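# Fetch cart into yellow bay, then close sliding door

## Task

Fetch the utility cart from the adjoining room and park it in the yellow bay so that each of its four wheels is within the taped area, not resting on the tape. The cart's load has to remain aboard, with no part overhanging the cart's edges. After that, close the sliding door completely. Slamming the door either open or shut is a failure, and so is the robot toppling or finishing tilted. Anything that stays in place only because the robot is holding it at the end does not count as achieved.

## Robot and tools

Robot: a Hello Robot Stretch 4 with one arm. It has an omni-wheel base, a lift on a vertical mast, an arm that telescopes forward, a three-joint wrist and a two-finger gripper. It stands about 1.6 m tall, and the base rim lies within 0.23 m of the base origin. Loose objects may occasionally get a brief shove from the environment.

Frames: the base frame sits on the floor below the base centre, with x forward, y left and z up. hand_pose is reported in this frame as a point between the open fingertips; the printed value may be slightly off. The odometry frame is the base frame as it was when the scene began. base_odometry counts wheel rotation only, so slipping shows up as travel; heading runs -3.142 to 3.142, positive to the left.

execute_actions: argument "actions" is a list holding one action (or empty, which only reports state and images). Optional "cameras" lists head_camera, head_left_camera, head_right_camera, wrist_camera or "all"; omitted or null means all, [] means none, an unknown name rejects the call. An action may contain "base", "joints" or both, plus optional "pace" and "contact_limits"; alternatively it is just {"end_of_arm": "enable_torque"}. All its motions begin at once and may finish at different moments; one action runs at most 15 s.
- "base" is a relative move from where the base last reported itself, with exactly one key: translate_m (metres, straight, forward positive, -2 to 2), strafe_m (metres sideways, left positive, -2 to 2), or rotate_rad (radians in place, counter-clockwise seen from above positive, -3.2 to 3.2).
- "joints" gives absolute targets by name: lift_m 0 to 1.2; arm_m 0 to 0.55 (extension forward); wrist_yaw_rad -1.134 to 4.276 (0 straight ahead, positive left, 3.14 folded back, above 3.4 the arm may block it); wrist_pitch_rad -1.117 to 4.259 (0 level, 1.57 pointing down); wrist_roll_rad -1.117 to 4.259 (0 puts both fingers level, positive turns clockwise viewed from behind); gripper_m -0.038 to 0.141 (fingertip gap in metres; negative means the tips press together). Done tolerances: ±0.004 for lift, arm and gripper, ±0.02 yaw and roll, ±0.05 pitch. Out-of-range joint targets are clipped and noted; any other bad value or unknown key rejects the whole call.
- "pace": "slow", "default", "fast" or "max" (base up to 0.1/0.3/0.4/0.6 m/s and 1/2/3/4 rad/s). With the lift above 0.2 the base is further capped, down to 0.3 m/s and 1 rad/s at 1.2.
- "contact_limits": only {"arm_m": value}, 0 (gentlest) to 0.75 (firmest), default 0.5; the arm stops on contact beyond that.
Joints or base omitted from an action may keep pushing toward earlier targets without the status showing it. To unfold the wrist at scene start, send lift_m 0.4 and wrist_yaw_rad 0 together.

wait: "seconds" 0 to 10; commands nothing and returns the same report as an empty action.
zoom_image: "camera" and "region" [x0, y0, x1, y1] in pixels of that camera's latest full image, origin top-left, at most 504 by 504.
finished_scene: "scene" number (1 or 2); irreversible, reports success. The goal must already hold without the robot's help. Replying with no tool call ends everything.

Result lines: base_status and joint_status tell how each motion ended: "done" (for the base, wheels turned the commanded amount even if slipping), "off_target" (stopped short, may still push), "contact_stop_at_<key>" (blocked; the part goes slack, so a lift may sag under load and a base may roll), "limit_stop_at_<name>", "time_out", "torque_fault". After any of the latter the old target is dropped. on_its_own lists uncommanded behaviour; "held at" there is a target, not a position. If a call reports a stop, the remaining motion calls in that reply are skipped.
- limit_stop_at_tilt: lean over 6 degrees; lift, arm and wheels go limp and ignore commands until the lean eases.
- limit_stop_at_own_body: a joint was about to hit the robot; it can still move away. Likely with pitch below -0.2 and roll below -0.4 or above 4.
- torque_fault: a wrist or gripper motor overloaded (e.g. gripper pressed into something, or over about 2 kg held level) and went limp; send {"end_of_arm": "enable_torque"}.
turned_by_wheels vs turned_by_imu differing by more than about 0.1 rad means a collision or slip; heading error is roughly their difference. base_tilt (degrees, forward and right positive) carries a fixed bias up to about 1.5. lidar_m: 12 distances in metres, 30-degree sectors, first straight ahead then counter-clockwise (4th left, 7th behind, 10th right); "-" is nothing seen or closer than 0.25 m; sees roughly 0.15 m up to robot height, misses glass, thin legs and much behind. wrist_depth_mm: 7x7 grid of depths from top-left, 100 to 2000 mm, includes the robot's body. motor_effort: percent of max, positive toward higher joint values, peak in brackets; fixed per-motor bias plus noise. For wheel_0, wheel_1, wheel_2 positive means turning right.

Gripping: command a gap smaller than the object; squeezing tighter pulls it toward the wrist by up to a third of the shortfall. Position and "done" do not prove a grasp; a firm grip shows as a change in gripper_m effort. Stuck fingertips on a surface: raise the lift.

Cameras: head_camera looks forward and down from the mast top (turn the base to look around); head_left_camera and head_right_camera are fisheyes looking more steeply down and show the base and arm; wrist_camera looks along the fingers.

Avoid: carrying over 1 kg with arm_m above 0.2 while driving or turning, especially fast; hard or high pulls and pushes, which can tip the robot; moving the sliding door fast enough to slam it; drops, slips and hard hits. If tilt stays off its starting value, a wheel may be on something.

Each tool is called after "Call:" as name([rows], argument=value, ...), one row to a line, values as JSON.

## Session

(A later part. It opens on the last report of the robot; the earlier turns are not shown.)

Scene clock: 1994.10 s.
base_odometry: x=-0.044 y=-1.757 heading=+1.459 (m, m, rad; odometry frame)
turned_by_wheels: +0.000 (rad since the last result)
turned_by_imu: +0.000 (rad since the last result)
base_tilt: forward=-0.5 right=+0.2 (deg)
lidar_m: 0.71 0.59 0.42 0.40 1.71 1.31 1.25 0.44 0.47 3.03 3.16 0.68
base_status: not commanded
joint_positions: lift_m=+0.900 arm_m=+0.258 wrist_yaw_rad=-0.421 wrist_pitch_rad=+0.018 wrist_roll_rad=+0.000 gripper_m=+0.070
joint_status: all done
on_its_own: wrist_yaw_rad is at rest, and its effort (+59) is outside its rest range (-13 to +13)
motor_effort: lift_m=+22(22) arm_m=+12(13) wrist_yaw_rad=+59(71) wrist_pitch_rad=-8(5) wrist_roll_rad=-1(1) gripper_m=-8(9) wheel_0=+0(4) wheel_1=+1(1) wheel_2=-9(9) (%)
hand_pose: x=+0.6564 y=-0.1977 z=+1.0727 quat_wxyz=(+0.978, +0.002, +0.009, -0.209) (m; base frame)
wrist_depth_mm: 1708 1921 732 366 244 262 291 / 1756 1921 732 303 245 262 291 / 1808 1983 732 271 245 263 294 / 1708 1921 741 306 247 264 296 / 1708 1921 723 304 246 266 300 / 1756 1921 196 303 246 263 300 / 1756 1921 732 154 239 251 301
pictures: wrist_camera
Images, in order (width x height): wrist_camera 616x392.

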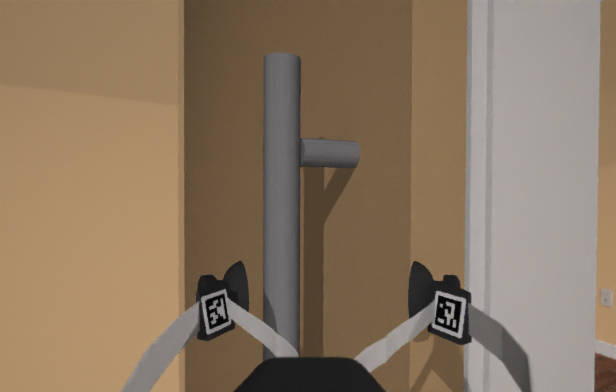

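Call:
execute_actions([
  {"joints":{"wrist_yaw_rad":-0.45}},
], cameras=[])

Call:
execute_actions([
  {"joints":{"gripper_m":-0.02}},
], cameras=["wrist_camera","head_camera"])

Scene clock: 2000.63 s.
base_odometry: x=-0.044 y=-1.757 heading=+1.459 (m, m, rad; odometry frame)
turned_by_wheels: +0.000 (rad since the last result)
turned_by_imu: -0.001 (rad since the last result)
base_tilt: forward=-0.4 right=+0.2 (deg)
lidar_m: 0.73 0.60 0.44 0.40 1.73 1.31 1.25 0.46 0.47 3.03 3.18 0.66
base_status: not commanded
joint_positions: lift_m=+0.900 arm_m=+0.259 wrist_yaw_rad=-0.459 wrist_pitch_rad=+0.018 wrist_roll_rad=+0.000 gripper_m=+0.070
joint_status: all done
on_its_own: wrist_yaw_rad is at rest, and its effort (+24) is outside its rest range (-13 to +13)
motor_effort: lift_m=+22(22) arm_m=+9(11) wrist_yaw_rad=+24(50) wrist_pitch_rad=-4(4) wrist_roll_rad=-1(0) gripper_m=-4(11) wheel_0=+0(0) wheel_1=+1(1) wheel_2=-6(9) (%)
hand_pose: x=+0.6493 y=-0.2061 z=+1.0727 quat_wxyz=(+0.974, +0.002, +0.009, -0.227) (m; base frame)
wrist_depth_mm: 1708 1863 634 343 248 271 314 / 1708 1863 640 306 248 271 315 / 1808 1863 634 281 250 272 319 / 1708 1863 640 306 249 272 325 / 1756 1808 627 307 250 274 327 / 1708 1863 196 307 210 274 330 / 1708 1808 640 143 247 270 329
pictures: none
No camera images: the call's "cameras" was empty. Leave "cameras" out to get every camera's image.

Scene clock: 2002.27 s.
base_odometry: x=-0.043 y=-1.757 heading=+1.460 (m, m, rad; odometry frame)
turned_by_wheels: +0.001 (rad since the last result)
turned_by_imu: +0.000 (rad since the last result)
base_tilt: forward=-0.4 right=+0.2 (deg)
lidar_m: 0.70 0.60 0.43 0.40 1.70 1.31 1.24 0.47 0.46 3.03 3.19 0.67
base_status: not commanded
joint_positions: lift_m=+0.900 arm_m=+0.259 wrist_yaw_rad=-0.450 wrist_pitch_rad=+0.018 wrist_roll_rad=+0.000 gripper_m=-0.020
joint_status: all done
motor_effort: lift_m=+22(22) arm_m=+6(9) wrist_yaw_rad=-2(47) wrist_pitch_rad=-5(9) wrist_roll_rad=+0(1) gripper_m=-12(12) wheel_0=+0(6) wheel_1=+3(2) wheel_2=+1(7) (%)
hand_pose: x=+0.6515 y=-0.2042 z=+1.0727 quat_wxyz=(+0.975, +0.002, +0.009, -0.223) (m; base frame)
wrist_depth_mm: 1661 1863 668 355 243 265 303 / 1708 1921 676 314 243 266 304 / 1756 1983 668 278 244 267 307 / 1756 1863 676 315 246 268 309 / 1756 1921 668 314 246 267 310 / 1756 1983 539 198 186 267 310 / 1756 1808 609 260 244 267 312
pictures: head_camera, wrist_camera
Images, in order (width x height): head_camera 420x560, wrist_camera 616x392.

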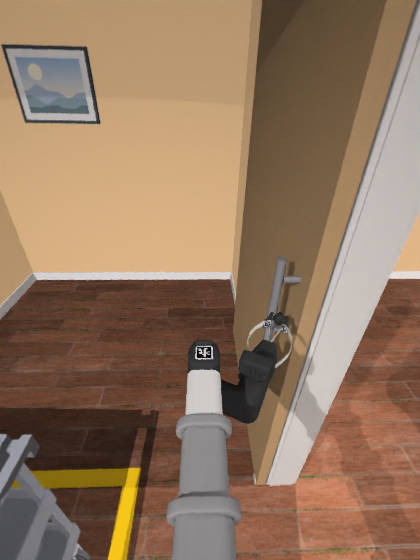

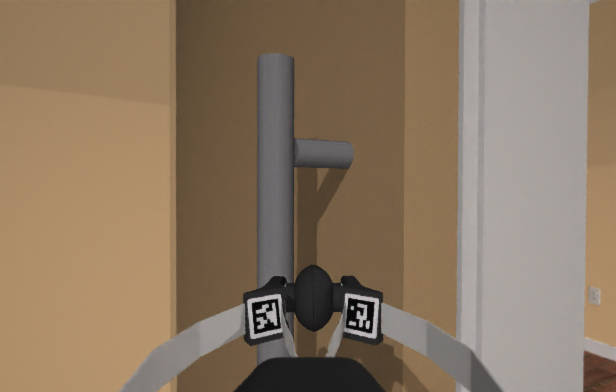

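Call:
execute_actions([
  {"joints":{"arm_m":0.2,"gripper_m":0.07,"wrist_yaw_rad":-0.38}},
])

Scene clock: 2025.60 s.
base_odometry: x=-0.043 y=-1.757 heading=+1.460 (m, m, rad; odometry frame)
turned_by_wheels: +0.000 (rad since the last result)
turned_by_imu: -0.001 (rad since the last result)
base_tilt: forward=-0.3 right=+0.2 (deg)
lidar_m: 0.73 0.60 0.43 0.40 1.73 1.33 1.25 0.45 0.45 3.03 3.18 0.66
base_status: not commanded
joint_positions: lift_m=+0.900 arm_m=+0.201 wrist_yaw_rad=-0.380 wrist_pitch_rad=+0.018 wrist_roll_rad=+0.000 gripper_m=+0.070
joint_status: all done
motor_effort: lift_m=+22(22) arm_m=-6(6) wrist_yaw_rad=-2(0) wrist_pitch_rad=-4(5) wrist_roll_rad=-1(1) gripper_m=-3(14) wheel_0=+0(0) wheel_1=+2(2) wheel_2=+1(1) (%)
hand_pose: x=+0.6074 y=-0.1882 z=+1.0727 quat_wxyz=(+0.982, +0.002, +0.009, -0.189) (m; base frame)
wrist_depth_mm: 1708 1921 976 427 286 307 - / 1808 1921 976 366 289 309 - / 1708 1921 991 319 289 310 - / 1863 - 991 340 289 312 - / 1808 1983 976 343 290 312 - / 1863 1863 196 347 193 314 - / 1863 1863 991 143 289 310 -
pictures: head_camera, head_left_camera, head_right_camera, wrist_camera
Images, in order (width x height): head_camera 420x560, head_left_camera 420x672, head_right_camera 420x672, wrist_camera 616x392.

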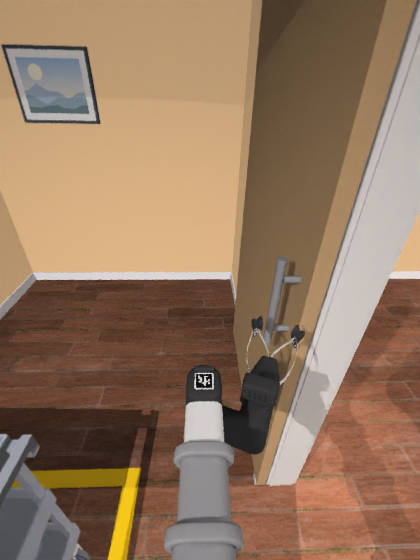

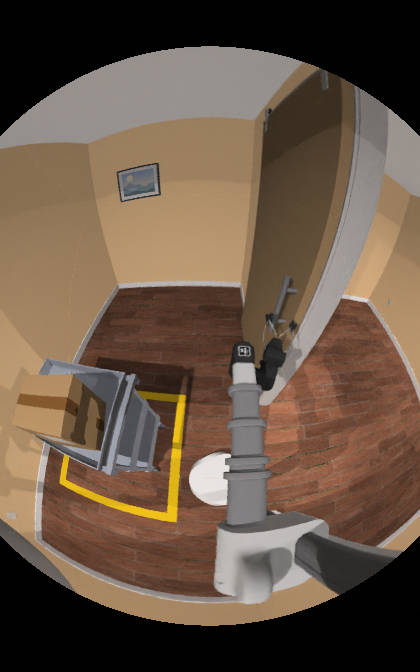

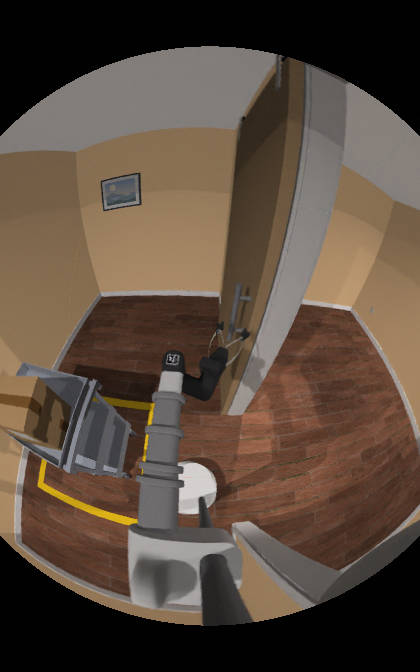

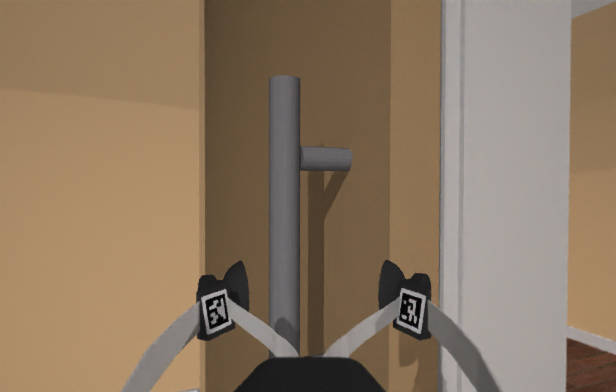

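Call:
execute_actions([
  {"joints":{"gripper_m":0.05,"wrist_yaw_rad":-0.33}},
], cameras=[])

Call:
execute_actions([
  {"joints":{"arm_m":0.3},"pace":"slow"},
], cameras=["wrist_camera","head_camera"])

Scene clock: 2032.87 s.
base_odometry: x=-0.043 y=-1.757 heading=+1.460 (m, m, rad; odometry frame)
turned_by_wheels: +0.000 (rad since the last result)
turned_by_imu: -0.001 (rad since the last result)
base_tilt: forward=-0.4 right=+0.2 (deg)
lidar_m: 0.72 0.58 0.44 0.39 1.72 1.30 1.21 0.46 0.46 3.04 3.15 0.66
base_status: not commanded
joint_positions: lift_m=+0.900 arm_m=+0.201 wrist_yaw_rad=-0.330 wrist_pitch_rad=+0.018 wrist_roll_rad=+0.000 gripper_m=+0.050
joint_status: all done
motor_effort: lift_m=+22(22) arm_m=-6(6) wrist_yaw_rad=-1(0) wrist_pitch_rad=-4(6) wrist_roll_rad=+0(2) gripper_m=-3(4) wheel_0=+0(0) wheel_1=+2(3) wheel_2=+1(1) (%)
hand_pose: x=+0.6165 y=-0.1762 z=+1.0727 quat_wxyz=(+0.986, +0.002, +0.009, -0.164) (m; base frame)
wrist_depth_mm: 1863 1921 1983 488 294 294 314 / 1808 1863 - 413 296 296 312 / 1808 1921 1921 317 296 294 317 / 1863 1983 - 382 296 296 317 / 1863 1983 - 384 282 296 319 / 1808 1921 196 384 194 296 320 / 1808 1863 - 144 279 297 319
pictures: none
No camera images: the call's "cameras" was empty. Leave "cameras" out to get every camera's image.

Scene clock: 2035.17 s.
base_odometry: x=-0.043 y=-1.757 heading=+1.460 (m, m, rad; odometry frame)
turned_by_wheels: +0.000 (rad since the last result)
turned_by_imu: -0.001 (rad since the last result)
base_tilt: forward=-0.4 right=+0.3 (deg)
lidar_m: 0.74 0.59 0.43 0.40 1.75 1.29 1.23 0.47 0.46 3.04 3.20 0.67
base_status: not commanded
joint_positions: lift_m=+0.900 arm_m=+0.299 wrist_yaw_rad=-0.336 wrist_pitch_rad=+0.018 wrist_roll_rad=+0.000 gripper_m=+0.050
joint_status: all done
on_its_own: wrist_yaw_rad is at rest, and its effort (+14) is outside its rest range (-13 to +13)
motor_effort: lift_m=+22(22) arm_m=+7(9) wrist_yaw_rad=+14(14) wrist_pitch_rad=-7(7) wrist_roll_rad=+0(0) gripper_m=-3(6) wheel_0=-1(0) wheel_1=+3(2) wheel_2=+1(1) (%)
hand_pose: x=+0.7131 y=-0.1776 z=+1.0727 quat_wxyz=(+0.986, +0.002, +0.009, -0.167) (m; base frame)
wrist_depth_mm: 1756 1863 1983 466 270 204 181 / 1756 1863 1921 469 255 204 183 / 1708 1808 1921 469 225 203 183 / 1756 1921 1921 466 255 204 183 / 1756 1808 1983 469 255 203 185 / 1708 1808 196 466 196 196 185 / 1708 1921 1921 144 256 182 185
pictures: head_camera, wrist_camera
Images, in order (width x height): head_camera 420x560, wrist_camera 616x392.

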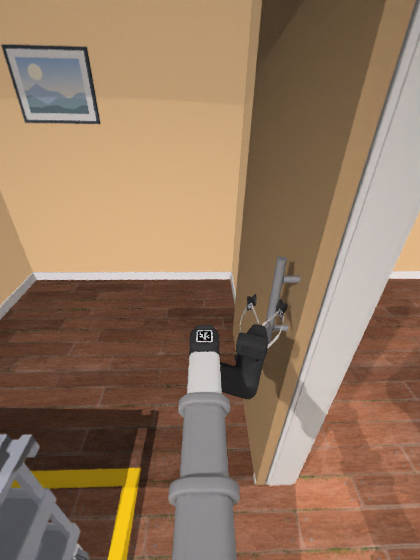

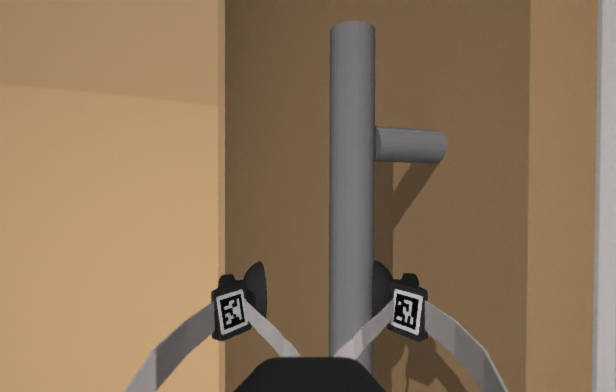

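Call:
execute_actions([
  {"joints":{"gripper_m":-0.03,"wrist_yaw_rad":-0.4}},
], cameras=["wrist_camera"])

Call:
execute_actions([
  {"base":{"translate_m":-0.15},"pace":"slow"},
], cameras=["wrist_camera","head_camera"])

Scene clock: 2041.70 s.
base_odometry: x=-0.043 y=-1.757 heading=+1.459 (m, m, rad; odometry frame)
turned_by_wheels: -0.001 (rad since the last result)
turned_by_imu: -0.002 (rad since the last result)
base_tilt: forward=-0.3 right=+0.2 (deg)
lidar_m: 0.73 0.60 0.43 0.42 1.73 1.33 1.25 0.46 0.45 3.01 3.17 0.66
base_status: not commanded
joint_positions: lift_m=+0.900 arm_m=+0.300 wrist_yaw_rad=-0.397 wrist_pitch_rad=+0.018 wrist_roll_rad=+0.000 gripper_m=-0.029
joint_status: all done
motor_effort: lift_m=+22(22) arm_m=+2(7) wrist_yaw_rad=-10(8) wrist_pitch_rad=-3(6) wrist_roll_rad=-1(1) gripper_m=-27(28) wheel_0=-6(6) wheel_1=+1(3) wheel_2=+0(1) (%)
hand_pose: x=+0.7027 y=-0.1922 z=+1.0727 quat_wxyz=(+0.980, +0.002, +0.009, -0.197) (m; base frame)
wrist_depth_mm: 1708 1863 831 357 253 195 208 / 1708 1863 842 315 252 195 208 / 1661 1808 854 229 236 196 209 / 1708 1863 820 317 254 195 216 / 1756 1808 842 317 253 194 216 / 1756 1863 184 215 182 195 216 / 1661 1756 788 216 231 151 216
pictures: wrist_camera
Images, in order (width x height): wrist_camera 616x392.

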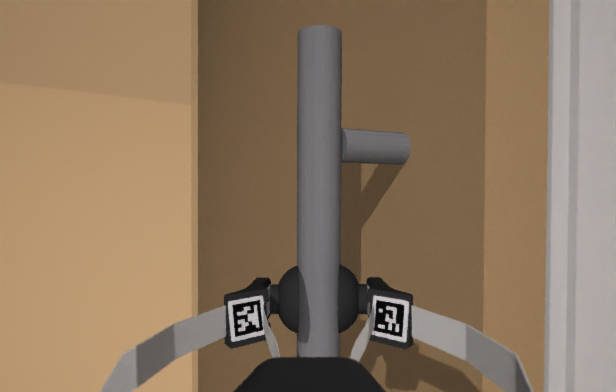

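Scene clock: 2044.47 s.
base_odometry: x=-0.060 y=-1.906 heading=+1.459 (m, m, rad; odometry frame)
turned_by_wheels: +0.000 (rad since the last result)
turned_by_imu: -0.001 (rad since the last result)
base_tilt: forward=-0.4 right=+0.2 (deg)
lidar_m: 0.85 0.61 0.43 0.55 1.58 1.16 1.10 0.48 0.35 3.05 3.19 0.79
base_status: done
joint_positions: lift_m=+0.900 arm_m=+0.300 wrist_yaw_rad=-0.400 wrist_pitch_rad=+0.018 wrist_roll_rad=+0.000 gripper_m=-0.030
joint_status: not commanded
motor_effort: lift_m=+22(22) arm_m=+2(3) wrist_yaw_rad=-2(11) wrist_pitch_rad=-8(9) wrist_roll_rad=+0(0) gripper_m=-17(31) wheel_0=-1(11) wheel_1=-4(3) wheel_2=+2(8) (%)
hand_pose: x=+0.7022 y=-0.1929 z=+1.0726 quat_wxyz=(+0.980, +0.002, +0.009, -0.199) (m; base frame)
wrist_depth_mm: 1863 1921 878 402 349 389 - / 1863 1983 878 402 355 392 - / 1863 - 866 375 351 387 - / 1863 - 878 373 355 389 - / 1863 - 878 375 355 389 - / 1863 1983 357 198 182 394 - / 1808 1863 768 329 351 375 -
pictures: head_camera, wrist_camera
Images, in order (width x height): head_camera 420x560, wrist_camera 616x392.

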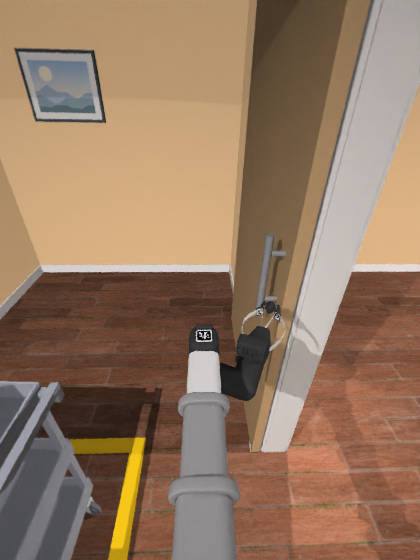

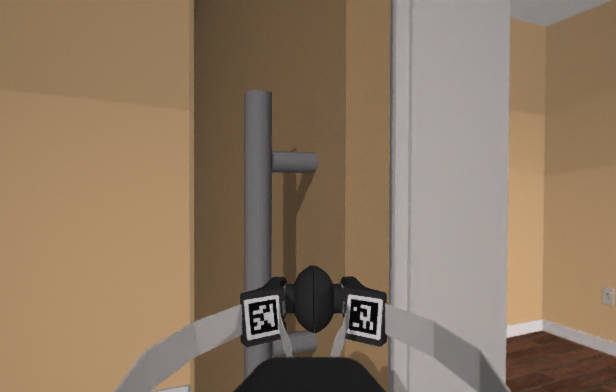

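Call:
execute_actions([
  {"joints":{"gripper_m":0.055,"wrist_yaw_rad":-0.36,"arm_m":0.4}},
], cameras=["wrist_camera"])

Scene clock: 2063.07 s.
base_odometry: x=-0.060 y=-1.906 heading=+1.459 (m, m, rad; odometry frame)
turned_by_wheels: +0.000 (rad since the last result)
turned_by_imu: -0.001 (rad since the last result)
base_tilt: forward=-0.3 right=+0.2 (deg)
lidar_m: 0.85 0.56 0.45 0.59 1.61 1.16 1.10 0.45 0.34 3.04 3.19 0.78
base_status: not commanded
joint_positions: lift_m=+0.900 arm_m=+0.399 wrist_yaw_rad=-0.360 wrist_pitch_rad=+0.018 wrist_roll_rad=+0.000 gripper_m=+0.055
joint_status: all done
motor_effort: lift_m=+22(22) arm_m=+6(7) wrist_yaw_rad=-3(2) wrist_pitch_rad=-6(6) wrist_roll_rad=-1(1) gripper_m=-4(21) wheel_0=-1(1) wheel_1=-3(4) wheel_2=+2(2) (%)
hand_pose: x=+0.8090 y=-0.1834 z=+1.0726 quat_wxyz=(+0.984, +0.002, +0.009, -0.179) (m; base frame)
wrist_depth_mm: 1708 1921 1118 445 278 236 259 / 1756 1863 1138 375 278 237 260 / 1708 1808 1118 353 276 238 262 / 1756 1921 1118 382 278 240 262 / 1756 1921 1138 382 264 240 263 / 1808 1921 196 357 191 242 266 / 1808 1863 1138 143 265 238 264
pictures: wrist_camera
Images, in order (width x height): wrist_camera 616x392.

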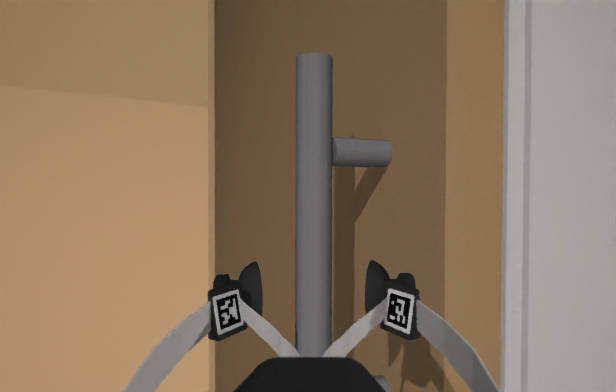

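Centred. Extend 0.09.

Call:
execute_actions([
  {"joints":{"arm_m":0.49},"pace":"slow"},
], cameras=["wrist_camera"])

Call:
execute_actions([
  {"joints":{"gripper_m":-0.038}},
], cameras=["wrist_camera"])

Call:
execute_actions([
  {"base":{"translate_m":-0.12},"pace":"slow"},
], cameras=["wrist_camera","head_camera"])

Scene clock: 2071.77 s.
base_odometry: x=-0.060 y=-1.906 heading=+1.458 (m, m, rad; odometry frame)
turned_by_wheels: +0.000 (rad since the last result)
turned_by_imu: -0.002 (rad since the last result)
base_tilt: forward=-0.3 right=+0.3 (deg)
lidar_m: 0.84 0.60 0.44 0.58 1.63 1.16 1.08 0.49 0.36 3.05 3.17 0.81
base_status: not commanded
joint_positions: lift_m=+0.900 arm_m=+0.489 wrist_yaw_rad=-0.366 wrist_pitch_rad=+0.018 wrist_roll_rad=+0.000 gripper_m=+0.055
joint_status: all done
on_its_own: wrist_yaw_rad is at rest, and its effort (+15) is outside its rest range (-13 to +13)
motor_effort: lift_m=+22(22) arm_m=+7(7) wrist_yaw_rad=+15(15) wrist_pitch_rad=-6(8) wrist_roll_rad=+0(1) gripper_m=-2(4) wheel_0=-2(2) wheel_1=-3(4) wheel_2=-2(2) (%)
hand_pose: x=+0.8976 y=-0.1849 z=+1.0726 quat_wxyz=(+0.983, +0.002, +0.009, -0.182) (m; base frame)
wrist_depth_mm: 1708 1808 976 421 180 194 163 / 1618 1808 1008 424 180 194 163 / 1618 1808 1025 421 182 195 163 / 1708 1808 1008 424 183 194 163 / 1661 1863 1008 424 230 195 162 / 1756 1808 196 424 180 187 163 / 1756 1808 1025 144 231 174 163
pictures: wrist_camera
Images, in order (width x height): wrist_camera 616x392.

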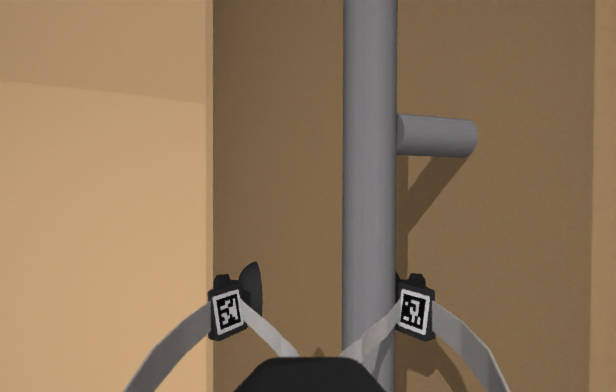

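Scene clock: 2073.37 s.
base_odometry: x=-0.060 y=-1.906 heading=+1.456 (m, m, rad; odometry frame)
turned_by_wheels: -0.003 (rad since the last result)
turned_by_imu: -0.025 (rad since the last result)
base_tilt: forward=-0.4 right=+0.3 (deg)
lidar_m: 0.82 0.58 0.44 0.48 1.65 1.17 1.11 0.52 0.36 3.02 3.18 0.81
base_status: not commanded
joint_positions: lift_m=+0.900 arm_m=+0.490 wrist_yaw_rad=-0.364 wrist_pitch_rad=+0.018 wrist_roll_rad=+0.000 gripper_m=-0.037
joint_status: all done
motor_effort: lift_m=+22(22) arm_m=+2(7) wrist_yaw_rad=+10(26) wrist_pitch_rad=-8(7) wrist_roll_rad=+0(0) gripper_m=-23(27) wheel_0=-20(25) wheel_1=-10(10) wheel_2=-11(12) (%)
hand_pose: x=+0.8989 y=-0.1845 z=+1.0726 quat_wxyz=(+0.983, +0.002, +0.009, -0.181) (m; base frame)
wrist_depth_mm: 1661 1756 759 174 220 170 144 / 1661 1808 778 174 219 170 144 / 1661 1863 768 174 185 171 144 / 1661 1756 778 174 220 171 144 / 1708 1808 768 174 220 171 144 / 1618 1863 661 174 178 164 144 / 1708 1708 580 169 211 154 144
pictures: wrist_camera
Images, in order (width x height): wrist_camera 616x392.

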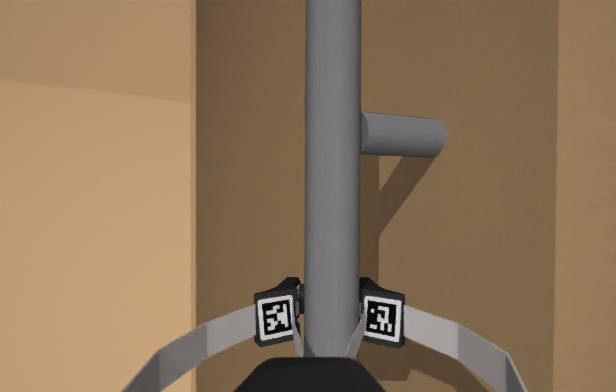

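Scene clock: 2075.83 s.
base_odometry: x=-0.074 y=-2.025 heading=+1.455 (m, m, rad; odometry frame)
turned_by_wheels: +0.000 (rad since the last result)
turned_by_imu: -0.044 (rad since the last result)
base_tilt: forward=-0.4 right=+0.2 (deg)
lidar_m: 0.85 0.61 0.48 0.81 1.55 1.08 0.99 0.58 0.35 0.34 3.15 0.80
base_status: done
joint_positions: lift_m=+0.900 arm_m=+0.490 wrist_yaw_rad=-0.357 wrist_pitch_rad=+0.018 wrist_roll_rad=+0.000 gripper_m=-0.037
joint_status: not commanded
motor_effort: lift_m=+22(22) arm_m=-1(2) wrist_yaw_rad=-10(47) wrist_pitch_rad=-4(6) wrist_roll_rad=+1(0) gripper_m=-22(24) wheel_0=-4(21) wheel_1=-4(8) wheel_2=+3(17) (%)
hand_pose: x=+0.9008 y=-0.1827 z=+1.0727 quat_wxyz=(+0.984, +0.002, +0.009, -0.178) (m; base frame)
wrist_depth_mm: 1756 1863 647 171 218 164 146 / 1808 1921 668 171 219 164 146 / 1756 1983 654 172 190 163 147 / 1708 1921 661 172 219 164 147 / 1756 1983 647 173 218 163 148 / 1808 1863 459 171 181 165 148 / 1756 1808 585 161 204 146 149
pictures: head_camera, wrist_camera
Images, in order (width x height): head_camera 420x560, wrist_camera 616x392.

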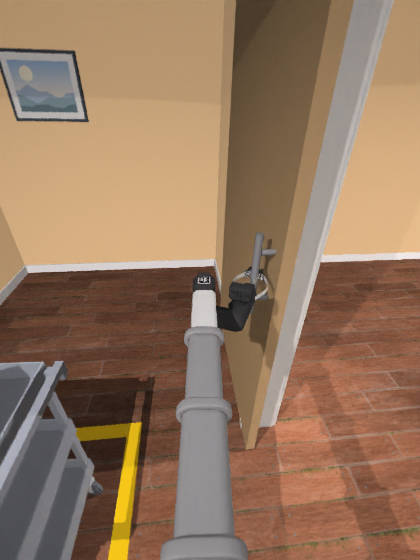

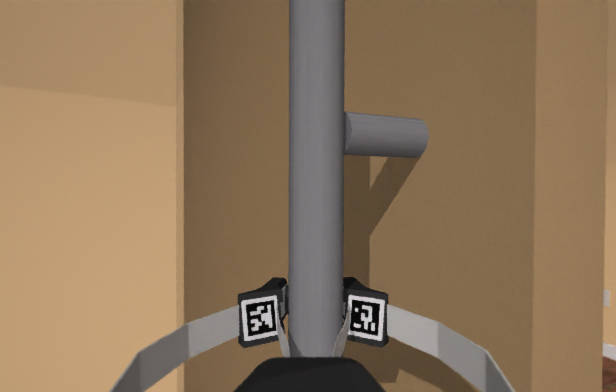

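Call:
execute_actions([
  {"base":{"rotate_rad":0.06},"pace":"slow"},
], cameras=[])

Call:
execute_actions([
  {"joints":{"arm_m":0.25},"pace":"slow"},
])

Scene clock: 2083.80 s.
base_odometry: x=-0.073 y=-2.025 heading=+1.513 (m, m, rad; odometry frame)
turned_by_wheels: +0.057 (rad since the last result)
turned_by_imu: +0.000 (rad since the last result)
base_tilt: forward=-0.3 right=+0.3 (deg)
lidar_m: 0.84 0.58 0.46 0.79 1.57 1.09 0.98 0.58 0.37 0.35 3.18 0.80
base_status: done
joint_positions: lift_m=+0.900 arm_m=+0.490 wrist_yaw_rad=-0.369 wrist_pitch_rad=+0.019 wrist_roll_rad=+0.000 gripper_m=-0.037
joint_status: not commanded
on_its_own: wrist_yaw_rad is at rest, and its effort (+22) is outside its rest range (-13 to +13)
motor_effort: lift_m=+22(22) arm_m=-1(1) wrist_yaw_rad=+22(29) wrist_pitch_rad=-8(11) wrist_roll_rad=+1(2) gripper_m=-20(28) wheel_0=-17(30) wheel_1=-5(21) wheel_2=-11(14) (%)
hand_pose: x=+0.8987 y=-0.1855 z=+1.0725 quat_wxyz=(+0.983, +0.002, +0.009, -0.183) (m; base frame)
wrist_depth_mm: 1756 1921 647 343 221 176 149 / 1756 1921 654 343 222 176 148 / 1756 1921 654 343 181 175 149 / 1756 1863 654 342 222 176 149 / 1808 1921 654 343 220 175 148 / 1708 - 580 181 176 170 150 / 1756 1863 521 167 212 158 149
pictures: none
No camera images: the call's "cameras" was empty. Leave "cameras" out to get every camera's image.

Scene clock: 2087.47 s.
base_odometry: x=-0.073 y=-2.024 heading=+1.514 (m, m, rad; odometry frame)
turned_by_wheels: +0.001 (rad since the last result)
turned_by_imu: -0.071 (rad since the last result)
base_tilt: forward=-0.3 right=+0.3 (deg)
lidar_m: 0.79 0.57 0.42 0.60 1.62 1.15 1.02 0.66 0.42 0.37 3.12 0.58
base_status: not commanded
joint_positions: lift_m=+0.900 arm_m=+0.252 wrist_yaw_rad=-0.365 wrist_pitch_rad=+0.019 wrist_roll_rad=+0.000 gripper_m=-0.037
joint_status: all done
motor_effort: lift_m=+22(22) arm_m=-10(14) wrist_yaw_rad=+11(62) wrist_pitch_rad=-9(11) wrist_roll_rad=+1(1) gripper_m=-25(26) wheel_0=-16(23) wheel_1=-6(6) wheel_2=-1(11) (%)
hand_pose: x=+0.6611 y=-0.1845 z=+1.0725 quat_wxyz=(+0.983, +0.002, +0.009, -0.181) (m; base frame)
wrist_depth_mm: 1921 - 535 175 217 176 151 / 1921 - 535 175 216 175 151 / 1921 - 544 175 190 176 152 / 1983 - 535 175 217 176 154 / 1921 - 535 175 218 176 154 / - - 492 175 178 171 154 / 1983 - 449 170 210 154 155
pictures: head_camera, head_left_camera, head_right_camera, wrist_camera
Images, in order (width x height): head_camera 420x560, head_left_camera 420x672, head_right_camera 420x672, wrist_camera 616x392.

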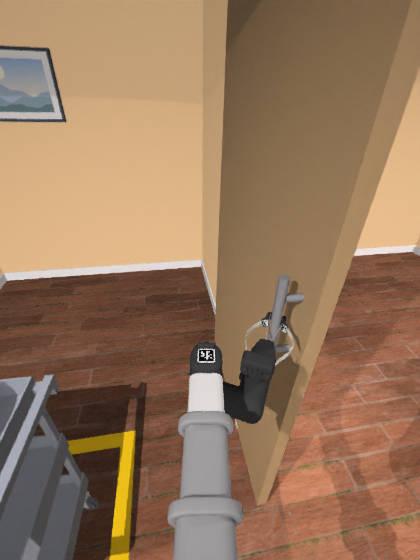

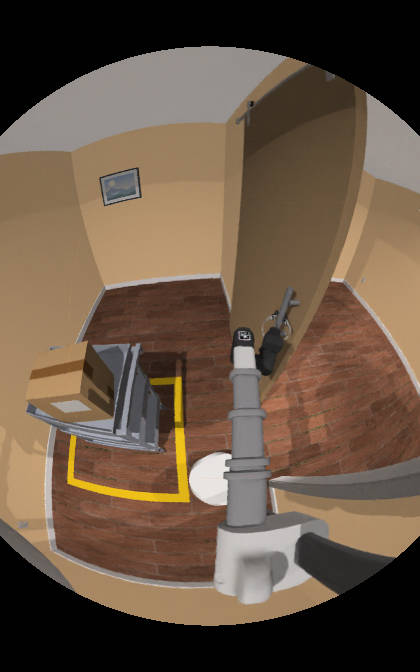

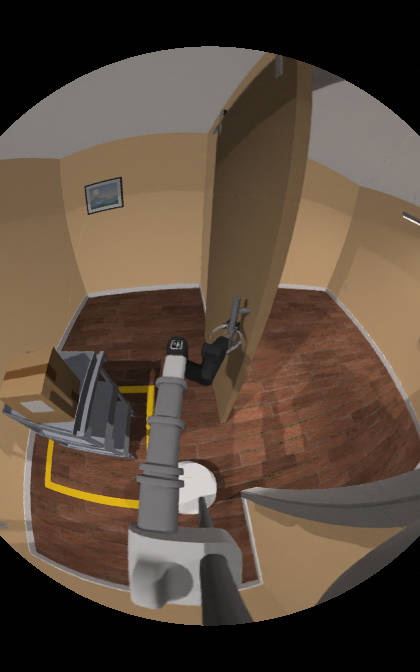

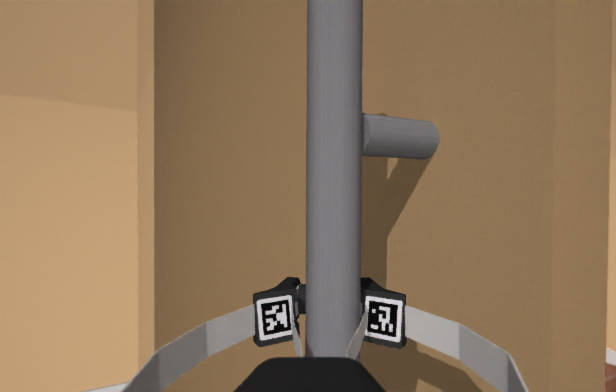

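Call:
execute_actions([
  {"base":{"rotate_rad":0.12},"joints":{"wrist_yaw_rad":-0.68},"pace":"slow"},
], cameras=["head_camera"])

Call:
execute_actions([
  {"base":{"translate_m":-0.15},"pace":"slow"},
], cameras=["head_camera","head_left_camera"])

Scene clock: 2097.43 s.
base_odometry: x=-0.073 y=-2.024 heading=+1.633 (m, m, rad; odometry frame)
turned_by_wheels: +0.119 (rad since the last result)
turned_by_imu: -0.001 (rad since the last result)
base_tilt: forward=-0.4 right=+0.2 (deg)
lidar_m: 0.90 0.55 0.38 0.53 1.58 1.17 1.03 0.72 0.45 0.41 3.16 0.55
base_status: done
joint_positions: lift_m=+0.900 arm_m=+0.251 wrist_yaw_rad=-0.685 wrist_pitch_rad=+0.019 wrist_roll_rad=+0.000 gripper_m=-0.037
joint_status: all done
motor_effort: lift_m=+19(22) arm_m=-5(10) wrist_yaw_rad=+13(48) wrist_pitch_rad=-11(24) wrist_roll_rad=+1(1) gripper_m=-18(30) wheel_0=-3(22) wheel_1=-2(12) wheel_2=-4(7) (%)
hand_pose: x=+0.5898 y=-0.2502 z=+1.0726 quat_wxyz=(+0.942, +0.003, +0.009, -0.336) (m; base frame)
wrist_depth_mm: 707 452 334 169 213 185 - / 715 452 334 169 213 186 - / 707 455 336 170 204 186 - / 715 452 334 170 213 187 - / 715 462 334 170 213 186 - / 723 462 314 170 178 187 - / 732 439 324 166 210 175 -
pictures: head_camera
Images, in order (width x height): head_camera 420x560.

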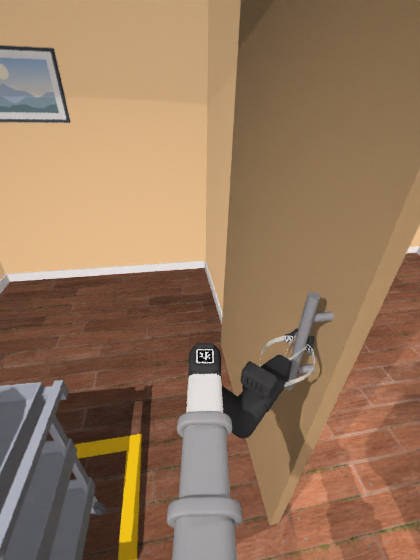

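Scene clock: 2100.53 s.
base_odometry: x=-0.064 y=-2.174 heading=+1.633 (m, m, rad; odometry frame)
turned_by_wheels: +0.000 (rad since the last result)
turned_by_imu: -0.163 (rad since the last result)
base_tilt: forward=-0.4 right=+0.2 (deg)
lidar_m: 0.80 0.54 0.40 0.61 1.48 1.14 0.94 0.93 0.58 0.47 0.49 0.55
base_status: done
joint_positions: lift_m=+0.900 arm_m=+0.251 wrist_yaw_rad=-0.671 wrist_pitch_rad=+0.019 wrist_roll_rad=+0.000 gripper_m=-0.037
joint_status: not commanded
on_its_own: wrist_yaw_rad is at rest, and its effort (-28) is outside its rest range (-13 to +13)
motor_effort: lift_m=+19(19) arm_m=-5(5) wrist_yaw_rad=-28(82) wrist_pitch_rad=-6(12) wrist_roll_rad=+0(1) gripper_m=-20(29) wheel_0=-5(22) wheel_1=-2(14) wheel_2=+6(21) (%)
hand_pose: x=+0.5933 y=-0.2478 z=+1.0728 quat_wxyz=(+0.944, +0.003, +0.009, -0.329) (m; base frame)
wrist_depth_mm: 477 364 300 171 218 198 - / 477 366 300 171 217 198 - / 477 366 298 171 214 198 - / 480 366 300 171 218 199 - / 480 368 300 172 219 200 - / 477 370 182 172 181 202 - / 488 338 296 169 212 196 -
pictures: head_camera, head_left_camera
Images, in order (width x height): head_camera 420x560, head_left_camera 420x672.

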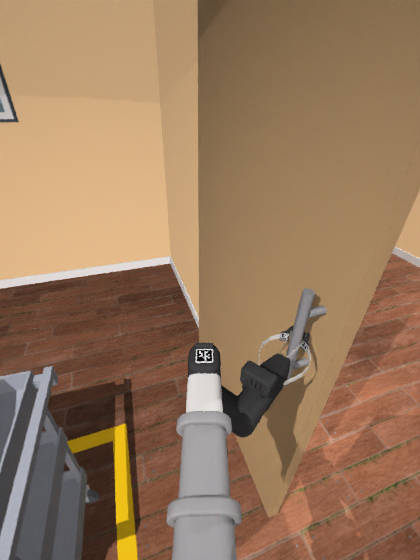

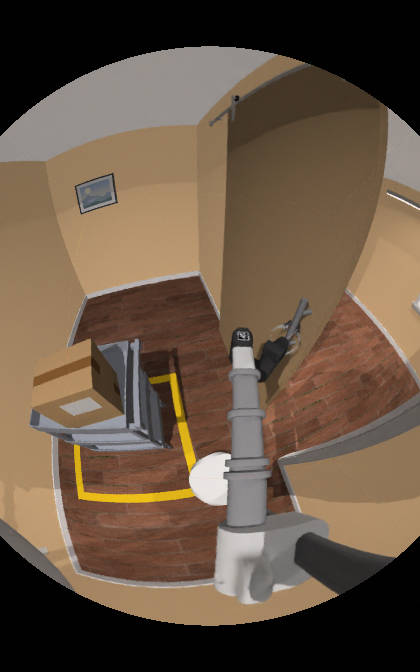

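Call:
execute_actions([
  {"joints":{"gripper_m":0.06}},
], cameras=[])

Call:
execute_actions([
  {"base":{"translate_m":-0.1},"joints":{"arm_m":0.1}},
], cameras=[])

Call:
execute_actions([
  {"base":{"rotate_rad":0.24},"joints":{"arm_m":0.02,"wrist_yaw_rad":-0.36}},
])

Scene clock: 2116.77 s.
base_odometry: x=-0.064 y=-2.174 heading=+1.633 (m, m, rad; odometry frame)
turned_by_wheels: +0.001 (rad since the last result)
turned_by_imu: -0.001 (rad since the last result)
base_tilt: forward=-0.4 right=+0.2 (deg)
lidar_m: 0.82 0.57 0.39 0.59 1.49 1.15 0.95 0.95 0.60 0.46 0.49 0.55
base_status: not commanded
joint_positions: lift_m=+0.900 arm_m=+0.251 wrist_yaw_rad=-0.678 wrist_pitch_rad=+0.019 wrist_roll_rad=+0.000 gripper_m=+0.060
joint_status: all done
motor_effort: lift_m=+19(19) arm_m=-5(5) wrist_yaw_rad=-7(28) wrist_pitch_rad=-8(8) wrist_roll_rad=+1(0) gripper_m=+0(19) wheel_0=+6(5) wheel_1=-1(1) wheel_2=+3(6) (%)
hand_pose: x=+0.5916 y=-0.2490 z=+1.0728 quat_wxyz=(+0.943, +0.003, +0.009, -0.333) (m; base frame)
wrist_depth_mm: 480 373 304 178 224 204 - / 484 375 304 179 223 204 - / 484 377 304 179 218 204 - / 484 377 307 180 224 206 - / 492 377 307 180 224 205 - / 496 379 195 180 193 206 - / 500 379 309 147 222 202 -
pictures: none
No camera images: the call's "cameras" was empty. Leave "cameras" out to get every camera's image.

Scene clock: 2118.30 s.
base_odometry: x=-0.058 y=-2.274 heading=+1.633 (m, m, rad; odometry frame)
turned_by_wheels: +0.000 (rad since the last result)
turned_by_imu: +0.000 (rad since the last result)
base_tilt: forward=-0.4 right=+0.2 (deg)
lidar_m: 0.87 0.51 0.46 0.79 1.48 1.04 0.86 0.84 0.62 0.51 0.47 0.66
base_status: done
joint_positions: lift_m=+0.900 arm_m=+0.101 wrist_yaw_rad=-0.680 wrist_pitch_rad=+0.019 wrist_roll_rad=+0.000 gripper_m=+0.060
joint_status: all done
motor_effort: lift_m=+19(19) arm_m=-6(8) wrist_yaw_rad=-2(36) wrist_pitch_rad=-7(8) wrist_roll_rad=+1(0) gripper_m=+0(9) wheel_0=+0(4) wheel_1=-1(4) wheel_2=-1(15) (%)
hand_pose: x=+0.4412 y=-0.2494 z=+1.0728 quat_wxyz=(+0.943, +0.003, +0.009, -0.334) (m; base frame)
wrist_depth_mm: 634 500 410 - - - - / 647 500 410 - - - - / 647 500 413 - - - - / 640 504 410 - - - - / 647 504 415 - - - - / 654 504 195 - 191 - - / 654 504 413 143 - - -
pictures: none
No camera images: the call's "cameras" was empty. Leave "cameras" out to get every camera's image.

Scene clock: 2119.47 s.
base_odometry: x=-0.058 y=-2.274 heading=+1.873 (m, m, rad; odometry frame)
turned_by_wheels: +0.240 (rad since the last result)
turned_by_imu: +0.241 (rad since the last result)
base_tilt: forward=-0.4 right=+0.3 (deg)
lidar_m: 1.46 0.44 0.55 1.45 1.33 0.91 0.83 0.81 0.55 0.50 3.30 0.66
base_status: done
joint_positions: lift_m=+0.900 arm_m=+0.021 wrist_yaw_rad=-0.360 wrist_pitch_rad=+0.019 wrist_roll_rad=+0.000 gripper_m=+0.060
joint_status: all done
motor_effort: lift_m=+19(19) arm_m=-6(7) wrist_yaw_rad=-2(1) wrist_pitch_rad=-8(7) wrist_roll_rad=+0(0) gripper_m=-4(2) wheel_0=+0(4) wheel_1=-4(3) wheel_2=-1(7) (%)
hand_pose: x=+0.4311 y=-0.1834 z=+1.0728 quat_wxyz=(+0.984, +0.002, +0.009, -0.179) (m; base frame)
wrist_depth_mm: - - - 878 574 427 - / - - - 866 580 433 - / - - - 891 580 439 - / - - - 891 580 430 - / - - - 878 585 433 - / - - 195 878 193 436 - / - - - 143 554 404 -
pictures: head_camera, head_left_camera, head_right_camera, wrist_camera
Images, in order (width x height): head_camera 420x560, head_left_camera 420x672, head_right_camera 420x672, wrist_camera 616x392.

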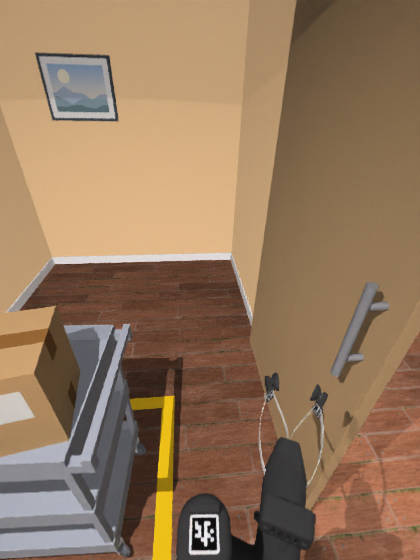

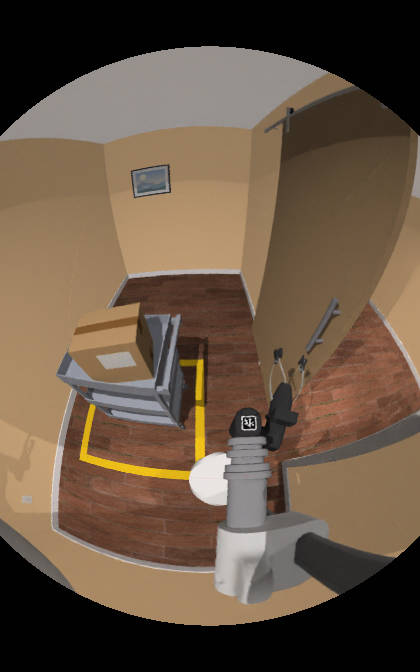

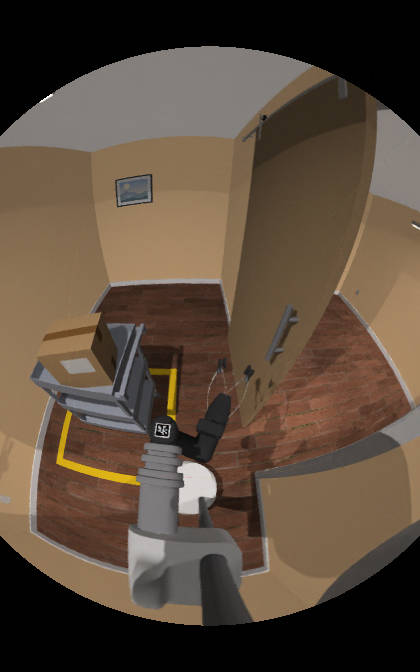

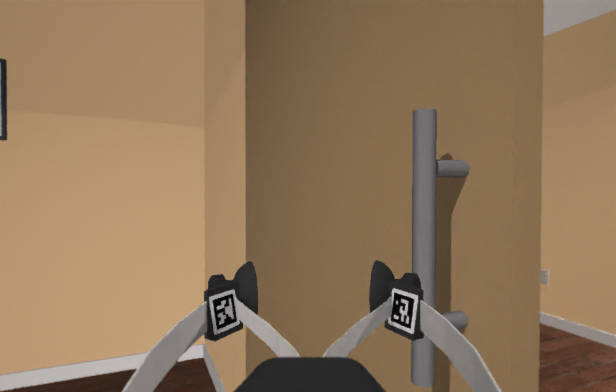

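Call:
execute_actions([
  {"base":{"translate_m":-0.4}},
], cameras=[])

Call:
execute_actions([
  {"base":{"strafe_m":-0.14}},
])

Scene clock: 2127.30 s.
base_odometry: x=+0.061 y=-2.656 heading=+1.873 (m, m, rad; odometry frame)
turned_by_wheels: +0.000 (rad since the last result)
turned_by_imu: -0.001 (rad since the last result)
base_tilt: forward=-0.4 right=+0.3 (deg)
lidar_m: 1.07 0.82 1.09 1.41 0.71 0.47 0.44 0.46 0.58 0.54 0.56 0.98
base_status: done
joint_positions: lift_m=+0.900 arm_m=+0.021 wrist_yaw_rad=-0.360 wrist_pitch_rad=+0.019 wrist_roll_rad=+0.000 gripper_m=+0.060
joint_status: not commanded
motor_effort: lift_m=+19(19) arm_m=-6(6) wrist_yaw_rad=-2(2) wrist_pitch_rad=-7(9) wrist_roll_rad=+1(0) gripper_m=-2(2) wheel_0=-1(5) wheel_1=-2(9) wheel_2=+0(10) (%)
hand_pose: x=+0.4311 y=-0.1834 z=+1.0728 quat_wxyz=(+0.984, +0.002, +0.009, -0.179) (m; base frame)
wrist_depth_mm: - - - 960 - - - / - - - 931 - - - / - - - 960 - - - / - - - 891 - - - / - - - 891 - - - / - - 195 960 193 - - / - - - 143 - - -
pictures: none
No camera images: the call's "cameras" was empty. Leave "cameras" out to get every camera's image.

Scene clock: 2128.97 s.
base_odometry: x=+0.195 y=-2.614 heading=+1.873 (m, m, rad; odometry frame)
turned_by_wheels: +0.000 (rad since the last result)
turned_by_imu: +0.000 (rad since the last result)
base_tilt: forward=-0.3 right=+0.2 (deg)
lidar_m: 0.99 0.88 1.10 1.56 0.71 0.48 0.44 0.45 0.44 0.39 0.41 0.54
base_status: done
joint_positions: lift_m=+0.900 arm_m=+0.021 wrist_yaw_rad=-0.360 wrist_pitch_rad=+0.019 wrist_roll_rad=+0.000 gripper_m=+0.060
joint_status: not commanded
motor_effort: lift_m=+19(19) arm_m=-6(6) wrist_yaw_rad=-2(2) wrist_pitch_rad=-9(7) wrist_roll_rad=+0(1) gripper_m=-3(5) wheel_0=+1(9) wheel_1=+0(5) wheel_2=+0(1) (%)
hand_pose: x=+0.4311 y=-0.1834 z=+1.0728 quat_wxyz=(+0.984, +0.002, +0.009, -0.179) (m; base frame)
wrist_depth_mm: - - 1205 - - 357 310 / - - 1255 - - 357 306 / - - 1229 - - 362 309 / - - 1255 - - 364 307 / - - 1255 - - 364 309 / - - 196 - 193 362 309 / - - 1281 143 - 324 309
pictures: head_camera, head_left_camera, head_right_camera, wrist_camera
Images, in order (width x height): head_camera 420x560, head_left_camera 420x672, head_right_camera 420x672, wrist_camera 616x392.

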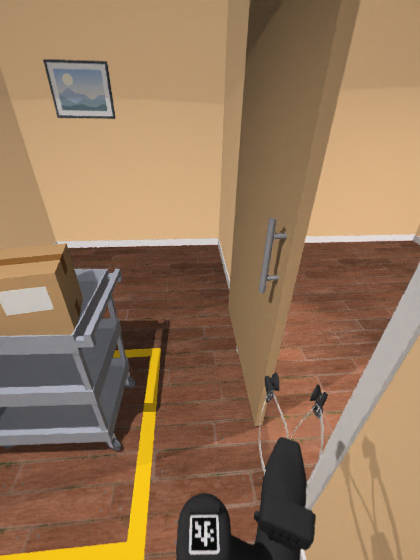

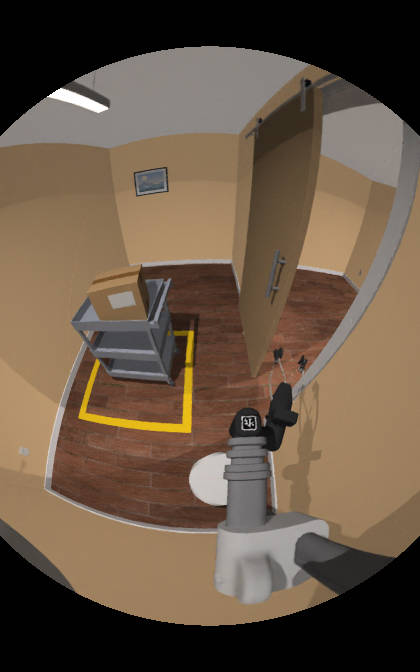

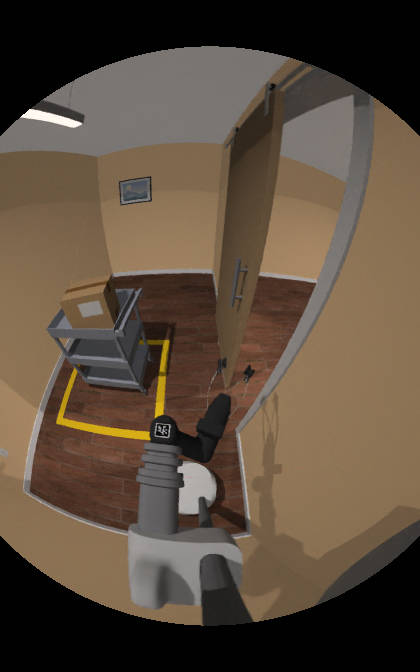

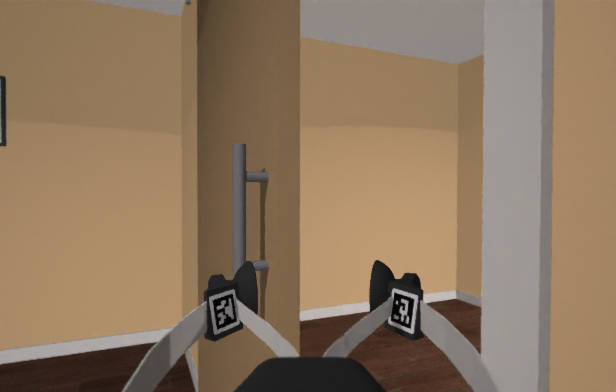

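Call:
execute_actions([
  {"joints":{"arm_m":0.4,"wrist_yaw_rad":-0.34}},
], cameras=["wrist_camera","head_camera"])

Scene clock: 2136.70 s.
base_odometry: x=+0.195 y=-2.614 heading=+1.873 (m, m, rad; odometry frame)
turned_by_wheels: +0.000 (rad since the last result)
turned_by_imu: -0.002 (rad since the last result)
base_tilt: forward=-0.3 right=+0.2 (deg)
lidar_m: 0.98 0.87 1.11 1.56 0.72 0.47 0.41 0.46 0.42 0.39 0.41 0.55
base_status: not commanded
joint_positions: lift_m=+0.900 arm_m=+0.399 wrist_yaw_rad=-0.340 wrist_pitch_rad=+0.018 wrist_roll_rad=+0.000 gripper_m=+0.060
joint_status: all done
motor_effort: lift_m=+19(19) arm_m=+6(5) wrist_yaw_rad=-3(3) wrist_pitch_rad=-9(9) wrist_roll_rad=+0(0) gripper_m=-2(2) wheel_0=+0(1) wheel_1=+0(0) wheel_2=+0(0) (%)
hand_pose: x=+0.8126 y=-0.1786 z=+1.0729 quat_wxyz=(+0.986, +0.001, +0.009, -0.169) (m; base frame)
wrist_depth_mm: - - 1255 564 382 - - / - - 1255 564 382 - - / - - 1281 496 382 - - / - - 1281 492 384 - - / - - 1255 488 387 - - / - - 195 492 192 - - / - - 1281 143 387 - -
pictures: head_camera, wrist_camera
Images, in order (width x height): head_camera 420x560, wrist_camera 616x392.

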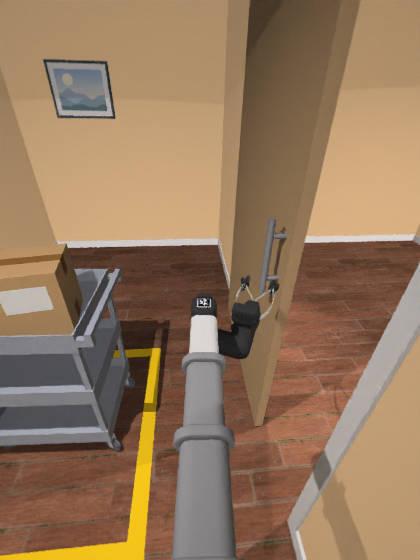

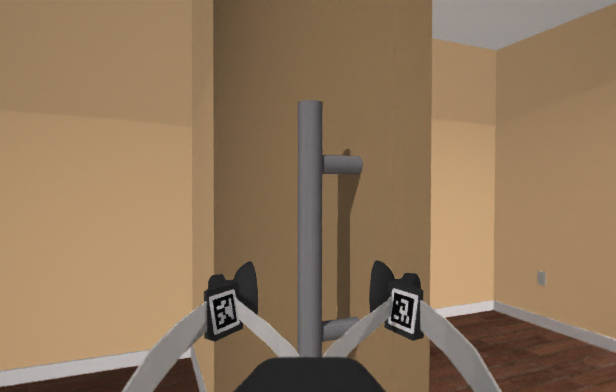

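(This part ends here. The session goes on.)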